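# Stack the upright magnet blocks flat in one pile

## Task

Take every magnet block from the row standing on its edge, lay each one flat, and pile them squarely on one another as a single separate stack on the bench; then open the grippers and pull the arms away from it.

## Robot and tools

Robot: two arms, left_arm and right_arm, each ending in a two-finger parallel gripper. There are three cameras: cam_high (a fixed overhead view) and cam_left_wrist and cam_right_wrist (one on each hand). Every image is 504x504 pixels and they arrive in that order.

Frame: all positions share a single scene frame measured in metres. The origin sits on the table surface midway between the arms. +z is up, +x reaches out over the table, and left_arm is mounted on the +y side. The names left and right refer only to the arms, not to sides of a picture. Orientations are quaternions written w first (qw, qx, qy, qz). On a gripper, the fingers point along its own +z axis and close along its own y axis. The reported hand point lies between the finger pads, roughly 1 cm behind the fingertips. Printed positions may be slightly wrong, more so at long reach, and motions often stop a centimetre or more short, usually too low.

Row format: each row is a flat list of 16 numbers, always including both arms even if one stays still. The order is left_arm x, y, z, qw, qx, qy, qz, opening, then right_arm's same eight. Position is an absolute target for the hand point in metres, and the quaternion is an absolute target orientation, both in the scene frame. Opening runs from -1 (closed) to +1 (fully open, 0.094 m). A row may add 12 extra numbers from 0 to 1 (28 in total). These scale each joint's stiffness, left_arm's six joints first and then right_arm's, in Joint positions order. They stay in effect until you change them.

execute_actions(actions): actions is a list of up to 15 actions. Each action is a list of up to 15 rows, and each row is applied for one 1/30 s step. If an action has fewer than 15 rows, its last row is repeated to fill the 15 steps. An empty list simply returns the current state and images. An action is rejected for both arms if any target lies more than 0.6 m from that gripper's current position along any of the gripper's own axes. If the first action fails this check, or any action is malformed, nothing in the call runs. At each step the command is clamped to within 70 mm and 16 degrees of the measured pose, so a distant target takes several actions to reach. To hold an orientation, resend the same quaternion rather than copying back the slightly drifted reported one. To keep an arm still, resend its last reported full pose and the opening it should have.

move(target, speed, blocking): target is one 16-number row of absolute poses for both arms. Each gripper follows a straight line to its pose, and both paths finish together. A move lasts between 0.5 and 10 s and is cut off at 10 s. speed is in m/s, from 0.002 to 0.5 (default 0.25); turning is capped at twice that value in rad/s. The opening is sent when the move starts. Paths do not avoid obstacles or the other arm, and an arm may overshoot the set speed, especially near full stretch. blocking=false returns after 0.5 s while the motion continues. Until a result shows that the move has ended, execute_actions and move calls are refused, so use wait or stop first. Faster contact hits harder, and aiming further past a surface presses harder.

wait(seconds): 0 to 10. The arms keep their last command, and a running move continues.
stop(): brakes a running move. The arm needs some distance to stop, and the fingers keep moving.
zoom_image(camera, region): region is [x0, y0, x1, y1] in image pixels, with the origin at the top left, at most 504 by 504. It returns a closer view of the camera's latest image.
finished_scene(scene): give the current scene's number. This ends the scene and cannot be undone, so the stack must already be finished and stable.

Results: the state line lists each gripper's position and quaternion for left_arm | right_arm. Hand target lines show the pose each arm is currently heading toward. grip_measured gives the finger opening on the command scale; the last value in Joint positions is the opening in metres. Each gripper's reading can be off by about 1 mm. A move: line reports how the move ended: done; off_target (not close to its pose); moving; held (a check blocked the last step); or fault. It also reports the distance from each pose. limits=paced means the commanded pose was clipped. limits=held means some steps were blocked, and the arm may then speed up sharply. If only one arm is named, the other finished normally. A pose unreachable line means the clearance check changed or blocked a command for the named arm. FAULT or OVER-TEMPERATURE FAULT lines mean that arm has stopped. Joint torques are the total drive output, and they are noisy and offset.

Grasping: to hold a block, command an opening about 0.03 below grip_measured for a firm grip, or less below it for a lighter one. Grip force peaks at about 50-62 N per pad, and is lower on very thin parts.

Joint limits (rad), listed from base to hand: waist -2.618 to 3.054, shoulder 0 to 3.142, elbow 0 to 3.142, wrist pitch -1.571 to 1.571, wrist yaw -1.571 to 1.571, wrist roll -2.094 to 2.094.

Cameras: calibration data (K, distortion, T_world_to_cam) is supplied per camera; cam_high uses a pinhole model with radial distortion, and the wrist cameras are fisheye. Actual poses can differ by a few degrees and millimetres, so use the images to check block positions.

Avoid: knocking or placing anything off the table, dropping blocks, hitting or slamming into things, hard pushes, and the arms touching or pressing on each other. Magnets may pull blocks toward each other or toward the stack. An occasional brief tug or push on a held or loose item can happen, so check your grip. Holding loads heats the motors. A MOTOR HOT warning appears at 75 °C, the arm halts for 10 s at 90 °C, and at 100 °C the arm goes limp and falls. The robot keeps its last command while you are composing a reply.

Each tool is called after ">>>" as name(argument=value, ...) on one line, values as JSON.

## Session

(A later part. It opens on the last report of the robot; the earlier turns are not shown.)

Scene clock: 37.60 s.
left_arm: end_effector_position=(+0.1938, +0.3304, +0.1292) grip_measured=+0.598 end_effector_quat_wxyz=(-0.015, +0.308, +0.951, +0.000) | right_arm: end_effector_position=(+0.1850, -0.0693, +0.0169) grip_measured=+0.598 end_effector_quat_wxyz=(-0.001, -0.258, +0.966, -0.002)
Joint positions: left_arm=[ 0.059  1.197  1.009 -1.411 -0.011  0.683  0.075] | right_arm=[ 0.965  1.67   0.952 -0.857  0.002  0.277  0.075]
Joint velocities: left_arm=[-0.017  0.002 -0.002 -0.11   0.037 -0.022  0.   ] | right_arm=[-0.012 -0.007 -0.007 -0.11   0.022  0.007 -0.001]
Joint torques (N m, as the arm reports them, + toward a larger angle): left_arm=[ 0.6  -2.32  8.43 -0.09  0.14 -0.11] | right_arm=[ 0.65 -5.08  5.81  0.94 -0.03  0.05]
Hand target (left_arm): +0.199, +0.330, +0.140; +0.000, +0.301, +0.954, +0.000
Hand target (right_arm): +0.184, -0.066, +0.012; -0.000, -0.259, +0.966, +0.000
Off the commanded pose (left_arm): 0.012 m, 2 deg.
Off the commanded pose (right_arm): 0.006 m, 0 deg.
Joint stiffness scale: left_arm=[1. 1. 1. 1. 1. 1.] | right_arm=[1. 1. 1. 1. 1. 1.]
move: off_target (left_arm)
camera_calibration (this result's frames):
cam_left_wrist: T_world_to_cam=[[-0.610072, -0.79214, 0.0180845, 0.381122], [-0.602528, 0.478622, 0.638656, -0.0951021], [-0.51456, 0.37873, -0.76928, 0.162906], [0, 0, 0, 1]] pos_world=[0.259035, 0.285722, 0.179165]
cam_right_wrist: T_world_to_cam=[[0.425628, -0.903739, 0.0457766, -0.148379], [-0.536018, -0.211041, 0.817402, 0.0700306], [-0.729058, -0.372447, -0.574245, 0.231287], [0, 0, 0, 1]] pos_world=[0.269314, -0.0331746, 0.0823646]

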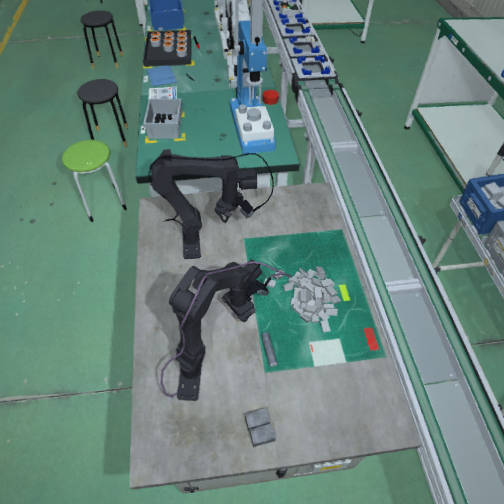

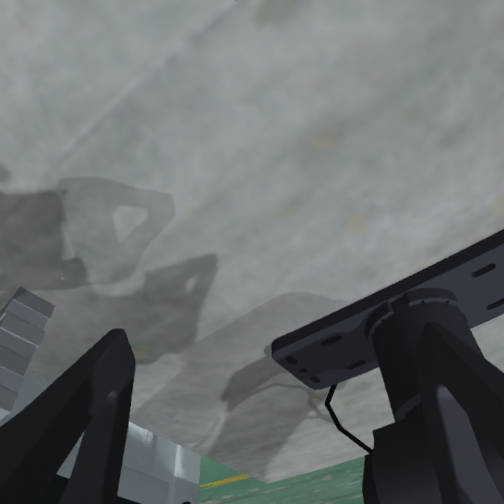

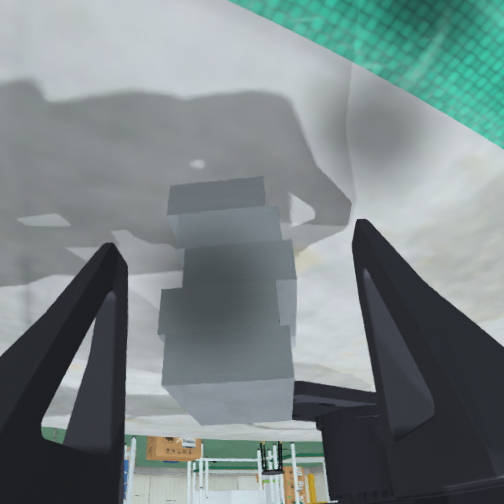

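>>> move(target=[0.2,0.33,0.14,0,0.3,0.95,0,0.6,0.184,-0.066,0.012,0,-0.259,0.966,0,-0.49])

>>> move(target=[0.2,0.33,0.14,0,0.3,0.95,0,0.6,0.184,-0.066,0.012,0,-0.259,0.966,0,1])

>>> move(target=[0.2,0.33,0.14,0,0.3,0.95,0,0.6,0.184,-0.066,0.012,0,-0.866,0.5,0,1], speed=0.4)

>>> move(target=[0.2,0.33,0.14,0,0.3,0.95,0,0.6,0.184,-0.066,0.012,0,-0.866,0.5,0,-0.15])

>>> move(target=[0.2,0.33,0.14,0,0.3,0.95,0,0.6,0.184,-0.066,0.012,0,-0.866,0.5,0,1])

>>> move(target=[0.2,0.33,0.14,0,0.3,0.95,0,0.6,0.184,-0.066,0.14,0,-0.866,0.5,0,1])

>>> move(target=[0.2,0.33,0.14,0,0.3,0.95,0,0.6,0.22,-0.22,0.16,0,-0.7,0.7,0,1])

Scene clock: 38.90 s.
left_arm: end_effector_position=(+0.1938, +0.3304, +0.1292) grip_measured=+0.598 end_effector_quat_wxyz=(-0.015, +0.308, +0.951, +0.000) | right_arm: end_effector_position=(+0.1848, -0.0684, +0.0169) grip_measured=-0.455 end_effector_quat_wxyz=(-0.001, -0.257, +0.966, +0.000)
Joint positions: left_arm=[ 0.059  1.197  1.009 -1.411 -0.011  0.683  0.075] | right_arm=[ 0.965  1.67   0.952 -0.855 -0.002  0.277  0.026]
Joint velocities: left_arm=[ 0.022  0.007  0.002 -0.007 -0.007  0.022 -0.001] | right_arm=[ 0.002  0.002  0.007 -0.037  0.022 -0.037 -0.001]
Joint torques (N m, as the arm reports them, + toward a larger angle): left_arm=[ 0.62 -2.27  8.45 -0.11  0.14 -0.13] | right_arm=[ 0.66 -5.04  5.69  0.98 -0.01  0.06]
Hand target (left_arm): +0.200, +0.330, +0.140; +0.000, +0.301, +0.954, +0.000
Hand target (right_arm): +0.184, -0.066, +0.012; -0.000, -0.259, +0.966, +0.000
Off the commanded pose (left_arm): 0.012 m, 2 deg.
Off the commanded pose (right_arm): 0.006 m, 0 deg.
Joint stiffness scale: left_arm=[1. 1. 1. 1. 1. 1.] | right_arm=[1. 1. 1. 1. 1. 1.]
move: off_target (left_arm)
camera_calibration (this result's frames):
cam_left_wrist: T_world_to_cam=[[-0.610064, -0.792139, 0.0183732, 0.381031], [-0.602547, 0.478858, 0.638461, -0.0951162], [-0.514548, 0.378431, -0.769435, 0.163049], [0, 0, 0, 1]] pos_world=[0.259038, 0.285674, 0.179183]
cam_right_wrist: T_world_to_cam=[[0.425332, -0.904106, 0.0410498, -0.147371], [-0.534952, -0.214563, 0.817184, 0.0697205], [-0.730013, -0.369534, -0.574914, 0.231918], [0, 0, 0, 1]] pos_world=[0.269282, -0.0325775, 0.0824078]

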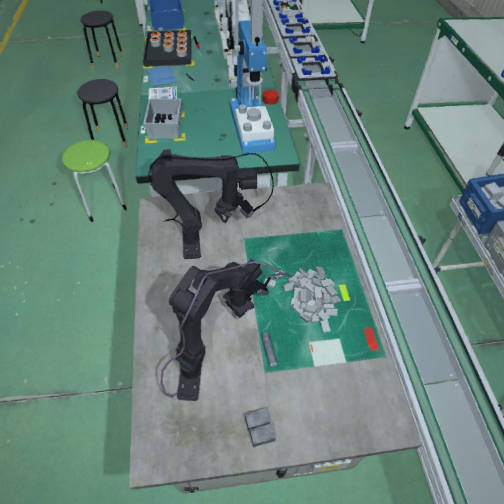

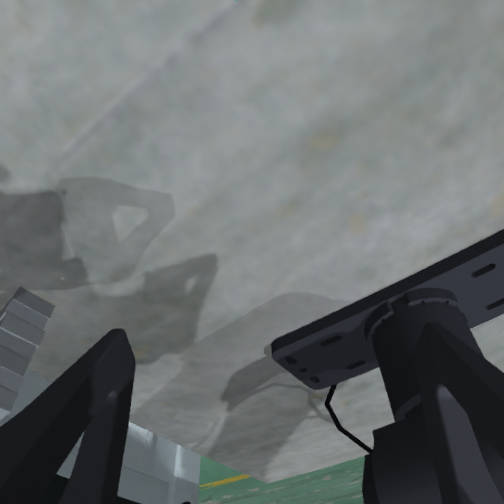

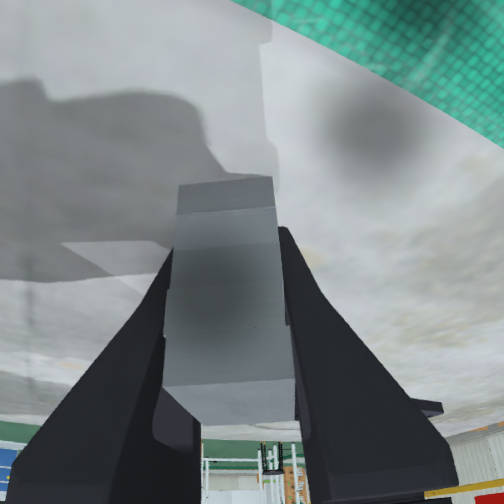

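Scene clock: 39.60 s.
left_arm: end_effector_position=(+0.1937, +0.3304, +0.1292) grip_measured=+0.598 end_effector_quat_wxyz=(-0.016, +0.308, +0.951, -0.000) | right_arm: end_effector_position=(+0.1848, -0.0684, +0.0169) grip_measured=+1.000 end_effector_quat_wxyz=(-0.001, -0.257, +0.966, +0.000)
Joint positions: left_arm=[ 0.059  1.197  1.009 -1.412 -0.011  0.683  0.075] | right_arm=[ 0.965  1.67   0.952 -0.855 -0.002  0.278  0.094]
Joint velocities: left_arm=[-0.017 -0.012  0.007 -0.051 -0.037 -0.007 -0.   ] | right_arm=[-0.002  0.002  0.007 -0.037 -0.007 -0.022  0.   ]
Joint torques (N m, as the arm reports them, + toward a larger angle): left_arm=[ 0.62 -2.29  8.44 -0.11  0.13 -0.12] | right_arm=[ 0.7  -5.08  5.72  0.97  0.01  0.06]
Hand target (left_arm): +0.199, +0.330, +0.140; +0.000, +0.301, +0.954, +0.000
Hand target (right_arm): +0.184, -0.066, +0.012; -0.000, -0.259, +0.966, -0.000
Off the commanded pose (left_arm): 0.012 m, 2 deg.
Off the commanded pose (right_arm): 0.006 m, 0 deg.
Joint stiffness scale: left_arm=[1. 1. 1. 1. 1. 1.] | right_arm=[1. 1. 1. 1. 1. 1.]
move: off_target (left_arm)
camera_calibration (this result's frames):
cam_left_wrist: T_world_to_cam=[[-0.610057, -0.792139, 0.0186223, 0.380935], [-0.602304, 0.478872, 0.63868, -0.0952524], [-0.514841, 0.378415, -0.769247, 0.163043], [0, 0, 0, 1]] pos_world=[0.258962, 0.28567, 0.179162]
cam_right_wrist: T_world_to_cam=[[0.424987, -0.904268, 0.0410508, -0.147318], [-0.535034, -0.214358, 0.817184, 0.0697496], [-0.730154, -0.369257, -0.574913, 0.231963], [0, 0, 0, 1]] pos_world=[0.269295, -0.0326097, 0.0824078]

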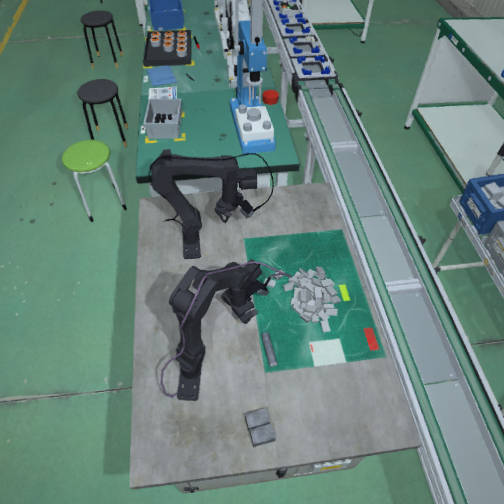

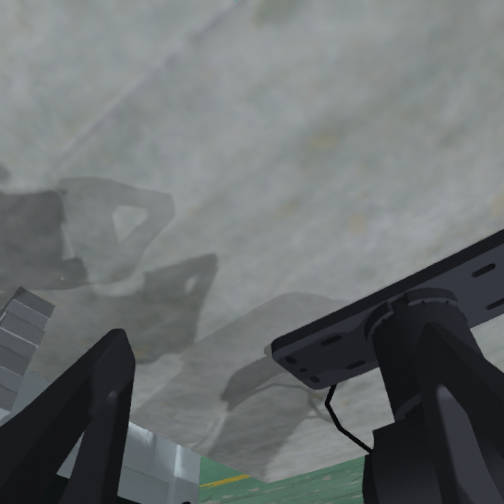

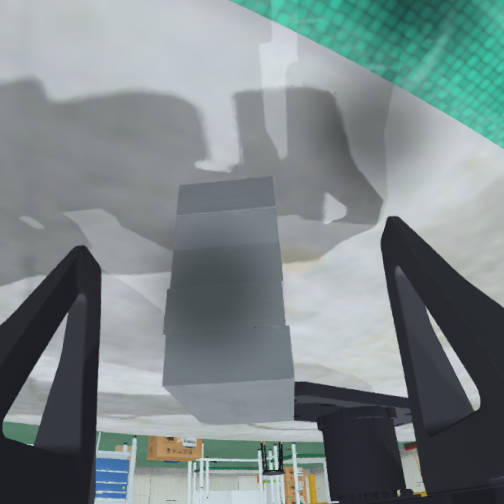

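Scene clock: 42.23 s.
left_arm: end_effector_position=(+0.1937, +0.3304, +0.1292) grip_measured=+0.598 end_effector_quat_wxyz=(-0.016, +0.308, +0.951, -0.000) | right_arm: end_effector_position=(+0.1863, -0.0677, +0.0169) grip_measured=+1.000 end_effector_quat_wxyz=(-0.001, +0.863, -0.506, +0.004)
Joint positions: left_arm=[ 0.059  1.197  1.009 -1.412 -0.011  0.683  0.075] | right_arm=[ 0.969  1.67   0.952 -0.849  0.008 -1.278  0.094]
Joint velocities: left_arm=[ 0.012  0.012 -0.012 -0.007  0.022 -0.022 -0.   ] | right_arm=[-0.017 -0.002  0.007 -0.066 -0.037 -0.051  0.   ]
Joint torques (N m, as the arm reports them, + toward a larger angle): left_arm=[ 0.58 -2.3   8.43 -0.1   0.13 -0.11] | right_arm=[ 0.37 -5.07  5.77  0.91 -0.08 -0.1 ]
Hand target (left_arm): +0.200, +0.330, +0.140; +0.000, +0.301, +0.954, +0.000
Hand target (right_arm): +0.184, -0.066, +0.012; -0.000, +0.866, -0.500, +0.000
Off the commanded pose (left_arm): 0.012 m, 2 deg.
Off the commanded pose (right_arm): 0.006 m, 1 deg.
Joint stiffness scale: left_arm=[1. 1. 1. 1. 1. 1.] | right_arm=[1. 1. 1. 1. 1. 1.]
move: off_target (left_arm)
camera_calibration (this result's frames):
cam_left_wrist: T_world_to_cam=[[-0.610057, -0.792139, 0.0186223, 0.380935], [-0.602304, 0.478872, 0.63868, -0.0952524], [-0.514841, 0.378415, -0.769247, 0.163043], [0, 0, 0, 1]] pos_world=[0.258962, 0.28567, 0.179162]
cam_right_wrist: T_world_to_cam=[[0.908328, 0.415401, 0.0488166, -0.14817], [0.201795, -0.537471, 0.818782, -0.0885125], [0.36636, -0.733871, -0.572026, 0.00425198], [0, 0, 0, 1]] pos_world=[0.150891, 0.0170975, 0.0821378]

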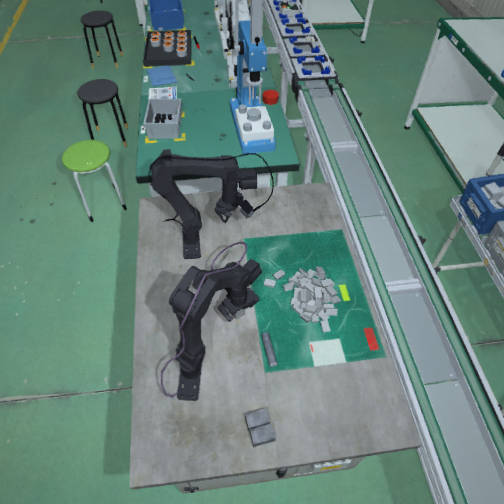

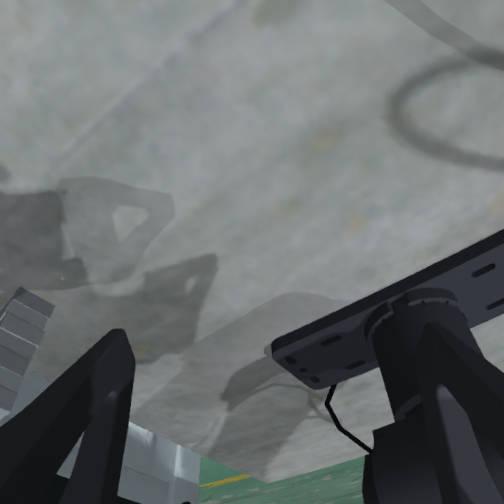

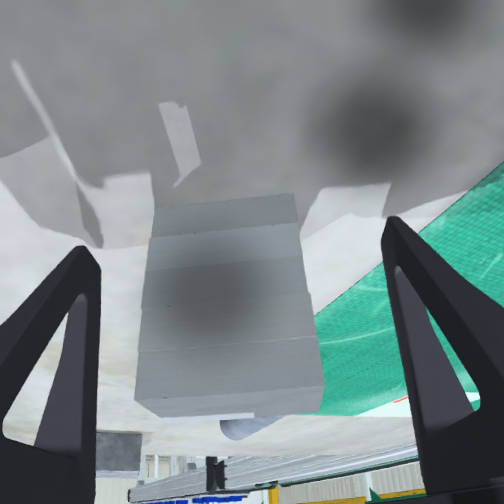

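Scene clock: 42.93 s.
left_arm: end_effector_position=(+0.1937, +0.3304, +0.1292) grip_measured=+0.598 end_effector_quat_wxyz=(-0.016, +0.308, +0.951, -0.000) | right_arm: end_effector_position=(+0.1861, -0.0683, +0.0169) grip_measured=-0.122 end_effector_quat_wxyz=(+0.000, +0.863, -0.505, +0.005)
Joint positions: left_arm=[ 0.059  1.197  1.009 -1.412 -0.011  0.683  0.075] | right_arm=[ 0.969  1.67   0.952 -0.851  0.009 -1.279  0.041]
Joint velocities: left_arm=[-0.007  0.002 -0.002 -0.022  0.022 -0.007  0.001] | right_arm=[-0.027 -0.002  0.002  0.066 -0.081 -0.022 -0.   ]
Joint torques (N m, as the arm reports them, + toward a larger angle): left_arm=[ 0.58 -2.29  8.43 -0.09  0.14 -0.12] | right_arm=[ 0.4  -5.08  5.71  0.93 -0.09 -0.09]
Hand target (left_arm): +0.200, +0.330, +0.140; +0.000, +0.301, +0.954, +0.000
Hand target (right_arm): +0.184, -0.066, +0.012; +0.000, +0.866, -0.500, +0.000
Off the commanded pose (left_arm): 0.012 m, 2 deg.
Off the commanded pose (right_arm): 0.006 m, 1 deg.
Joint stiffness scale: left_arm=[1. 1. 1. 1. 1. 1.] | right_arm=[1. 1. 1. 1. 1. 1.]
move: off_target (left_arm)
camera_calibration (this result's frames):
cam_left_wrist: T_world_to_cam=[[-0.610057, -0.792139, 0.0186223, 0.380935], [-0.602304, 0.478872, 0.63868, -0.0952524], [-0.514841, 0.378415, -0.769247, 0.163043], [0, 0, 0, 1]] pos_world=[0.258962, 0.28567, 0.179162]
cam_right_wrist: T_world_to_cam=[[0.90789, 0.416555, 0.0470961, -0.147526], [0.20304, -0.535233, 0.81994, -0.0888572], [0.366757, -0.734853, -0.570509, 0.0037726], [0, 0, 0, 1]] pos_world=[0.150595, 0.0166658, 0.0819577]

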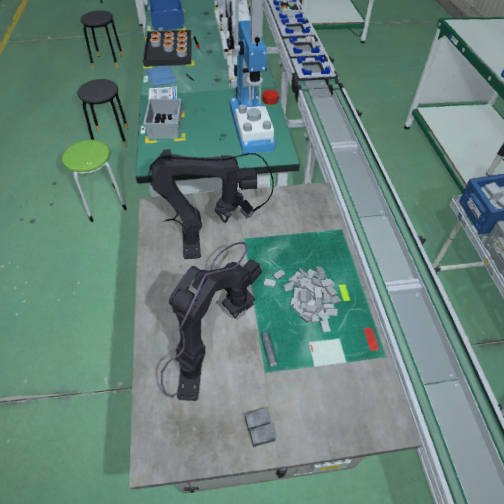

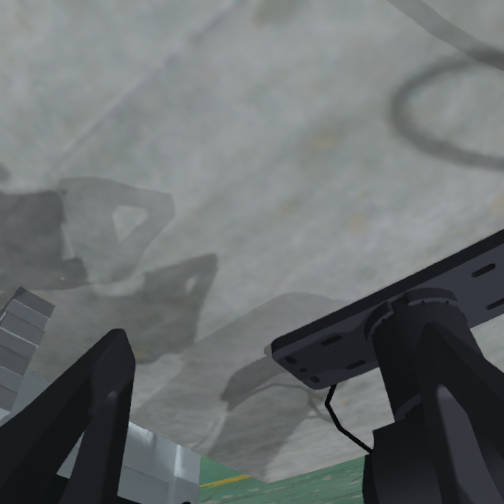

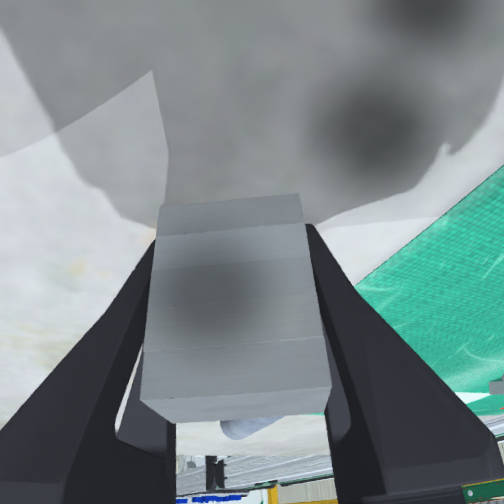

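Scene clock: 43.63 s.
left_arm: end_effector_position=(+0.1937, +0.3304, +0.1292) grip_measured=+0.598 end_effector_quat_wxyz=(-0.016, +0.308, +0.951, -0.000) | right_arm: end_effector_position=(+0.1866, -0.0682, +0.0169) grip_measured=+1.000 end_effector_quat_wxyz=(-0.000, +0.863, -0.505, +0.006)
Joint positions: left_arm=[ 0.059  1.197  1.009 -1.412 -0.011  0.683  0.075] | right_arm=[ 0.969  1.67   0.952 -0.849  0.011 -1.281  0.094]
Joint velocities: left_arm=[ 0.032  0.002  0.002  0.066  0.022  0.037 -0.   ] | right_arm=[-0.002  0.002 -0.022 -0.007  0.037 -0.022  0.   ]
Joint torques (N m, as the arm reports them, + toward a larger angle): left_arm=[ 0.61 -2.27  8.46 -0.1   0.13 -0.13] | right_arm=[ 0.36 -5.09  5.7   0.9  -0.11 -0.06]
Hand target (left_arm): +0.200, +0.330, +0.140; +0.000, +0.301, +0.954, +0.000
Hand target (right_arm): +0.184, -0.066, +0.012; +0.000, +0.866, -0.500, +0.000
Off the commanded pose (left_arm): 0.012 m, 2 deg.
Off the commanded pose (right_arm): 0.006 m, 1 deg.
Joint stiffness scale: left_arm=[1. 1. 1. 1. 1. 1.] | right_arm=[1. 1. 1. 1. 1. 1.]
move: off_target (left_arm)
camera_calibration (this result's frames):
cam_left_wrist: T_world_to_cam=[[-0.610057, -0.792139, 0.0186223, 0.380935], [-0.602304, 0.478872, 0.63868, -0.0952524], [-0.514841, 0.378415, -0.769247, 0.163043], [0, 0, 0, 1]] pos_world=[0.258962, 0.28567, 0.179162]
cam_right_wrist: T_world_to_cam=[[0.907126, 0.417933, 0.0495501, -0.147896], [0.201647, -0.534951, 0.820467, -0.0886511], [0.369407, -0.734275, -0.569543, 0.00316996], [0, 0, 0, 1]] pos_world=[0.150865, 0.0167142, 0.081869]

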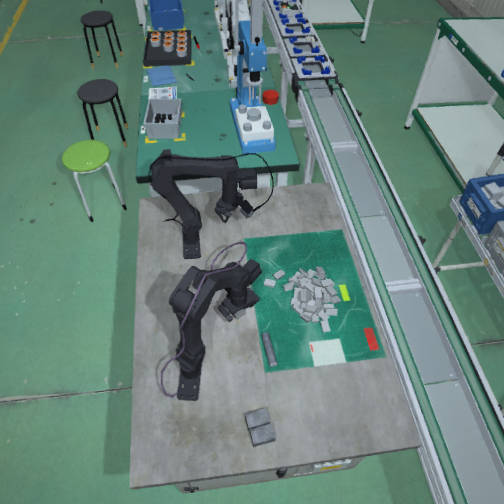

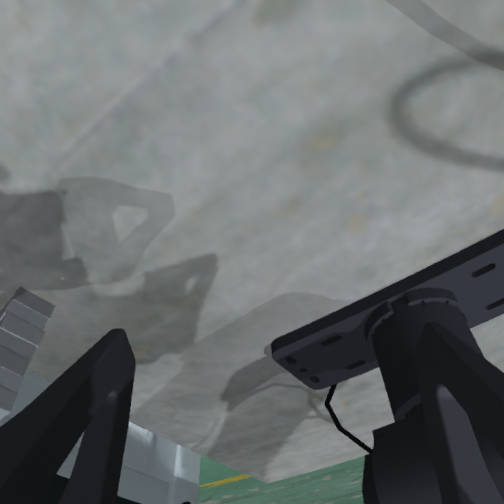

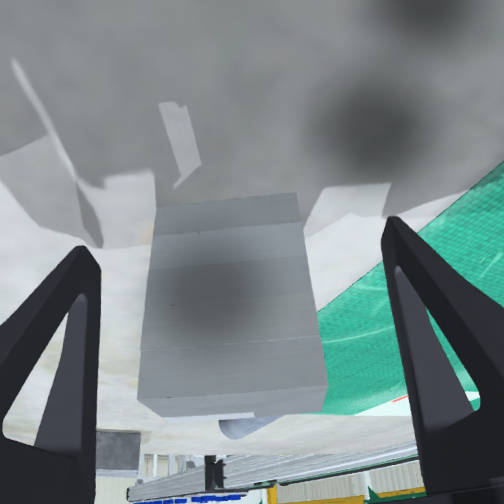

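Scene clock: 44.87 s.
left_arm: end_effector_position=(+0.1937, +0.3304, +0.1292) grip_measured=+0.598 end_effector_quat_wxyz=(-0.016, +0.308, +0.951, -0.000) | right_arm: end_effector_position=(+0.1873, -0.0680, +0.1322) grip_measured=+1.000 end_effector_quat_wxyz=(+0.006, +0.863, -0.504, +0.005)
Joint positions: left_arm=[ 0.059  1.197  1.009 -1.412 -0.011  0.683  0.075] | right_arm=[ 0.969  1.576  1.329 -1.331  0.013 -1.282  0.094]
Joint velocities: left_arm=[-0.002 -0.007  0.002  0.037  0.007  0.037 -0.001] | right_arm=[ 0.007 -0.017 -0.002 -0.007 -0.037 -0.037  0.   ]
Joint torques (N m, as the arm reports them, + toward a larger angle): left_arm=[ 0.61 -2.27  8.46 -0.09  0.13 -0.11] | right_arm=[ 0.35 -6.52  8.71  0.44 -0.13 -0.08]
Hand target (left_arm): +0.200, +0.330, +0.140; +0.000, +0.301, +0.954, +0.000
Hand target (right_arm): +0.184, -0.066, +0.140; -0.000, +0.866, -0.500, -0.000
Off the commanded pose (left_arm): 0.012 m, 2 deg.
Off the commanded pose (right_arm): 0.009 m, 1 deg.
Joint stiffness scale: left_arm=[1. 1. 1. 1. 1. 1.] | right_arm=[1. 1. 1. 1. 1. 1.]
move: off_target (left_arm)
camera_calibration (this result's frames):
cam_left_wrist: T_world_to_cam=[[-0.610057, -0.792139, 0.0186223, 0.380935], [-0.602304, 0.478872, 0.63868, -0.0952524], [-0.514841, 0.378415, -0.769247, 0.163043], [0, 0, 0, 1]] pos_world=[0.258962, 0.28567, 0.179162]
cam_right_wrist: T_world_to_cam=[[0.907109, 0.419066, 0.0392168, -0.152811], [0.207692, -0.526706, 0.824284, -0.184389], [0.366085, -0.73957, -0.564816, 0.0683811], [0, 0, 0, 1]] pos_world=[0.151879, 0.0174914, 0.196605]

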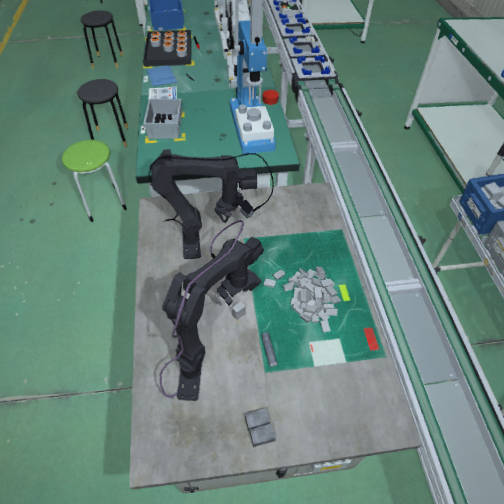

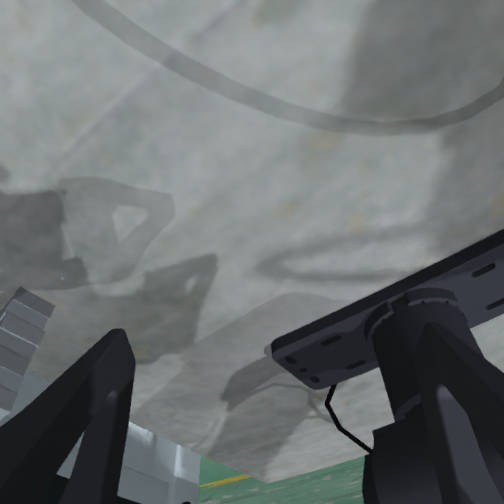

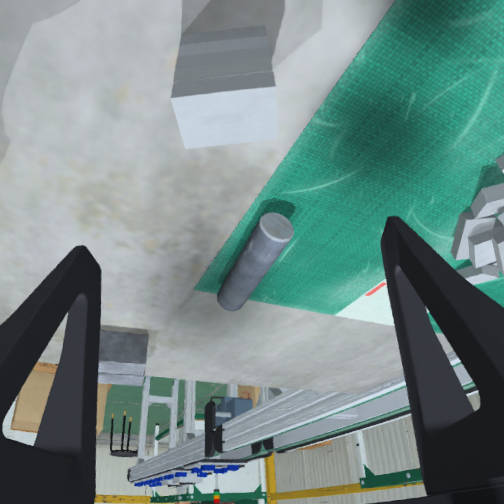

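Scene clock: 46.37 s.
left_arm: end_effector_position=(+0.1937, +0.3304, +0.1292) grip_measured=+0.598 end_effector_quat_wxyz=(-0.016, +0.308, +0.951, -0.000) | right_arm: end_effector_position=(+0.2203, -0.2184, +0.1511) grip_measured=+1.000 end_effector_quat_wxyz=(+0.012, +0.706, -0.708, -0.001)
Joint positions: left_arm=[ 0.059  1.197  1.009 -1.412 -0.011  0.683  0.075] | right_arm=[ 0.365  1.422  1.26  -1.43   0.011 -1.37   0.094]
Joint velocities: left_arm=[0.002 0.007 0.002 0.051 0.007 0.022 0.   ] | right_arm=[ 0.002 -0.017 -0.017  0.007  0.007 -0.007  0.   ]
Joint torques (N m, as the arm reports them, + toward a larger angle): left_arm=[ 0.56 -2.3   8.45 -0.11  0.14 -0.12] | right_arm=[-0.56 -6.24  8.04  0.38 -0.18 -0.09]
Hand target (left_arm): +0.200, +0.330, +0.140; +0.000, +0.301, +0.954, +0.000
Hand target (right_arm): +0.216, -0.218, +0.159; +0.001, +0.707, -0.707, -0.004
Off the commanded pose (left_arm): 0.012 m, 2 deg.
Off the commanded pose (right_arm): 0.009 m, 1 deg.
Joint stiffness scale: left_arm=[1. 1. 1. 1. 1. 1.] | right_arm=[1. 1. 1. 1. 1. 1.]
move: off_target (left_arm)
camera_calibration (this result's frames):
cam_left_wrist: T_world_to_cam=[[-0.610057, -0.792139, 0.0186223, 0.380935], [-0.602304, 0.478872, 0.63868, -0.0952524], [-0.514841, 0.378415, -0.769247, 0.163043], [0, 0, 0, 1]] pos_world=[0.258962, 0.28567, 0.179162]
cam_right_wrist: T_world_to_cam=[[0.996241, -0.0828768, 0.0251885, -0.247672], [-0.0675148, -0.560775, 0.825211, -0.232966], [-0.0542658, -0.82381, -0.564263, 0.0298196], [0, 0, 0, 1]] pos_world=[0.23263, -0.126602, 0.21531]

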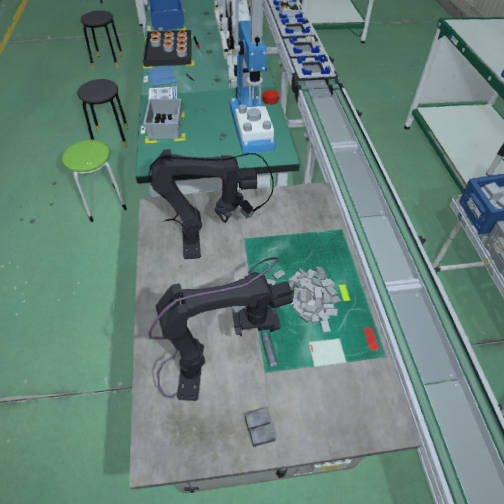

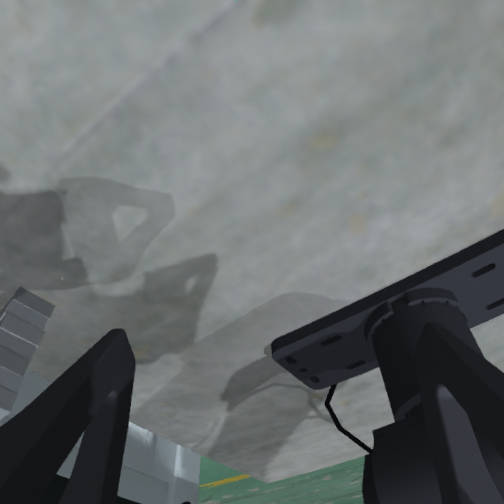

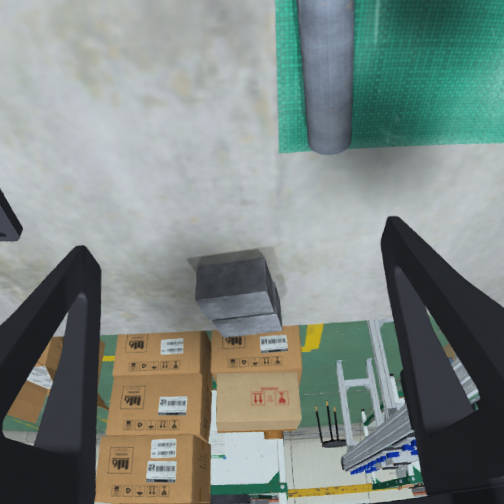

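>>> finished_scene(scene=2)

The scene is finished: the task was done.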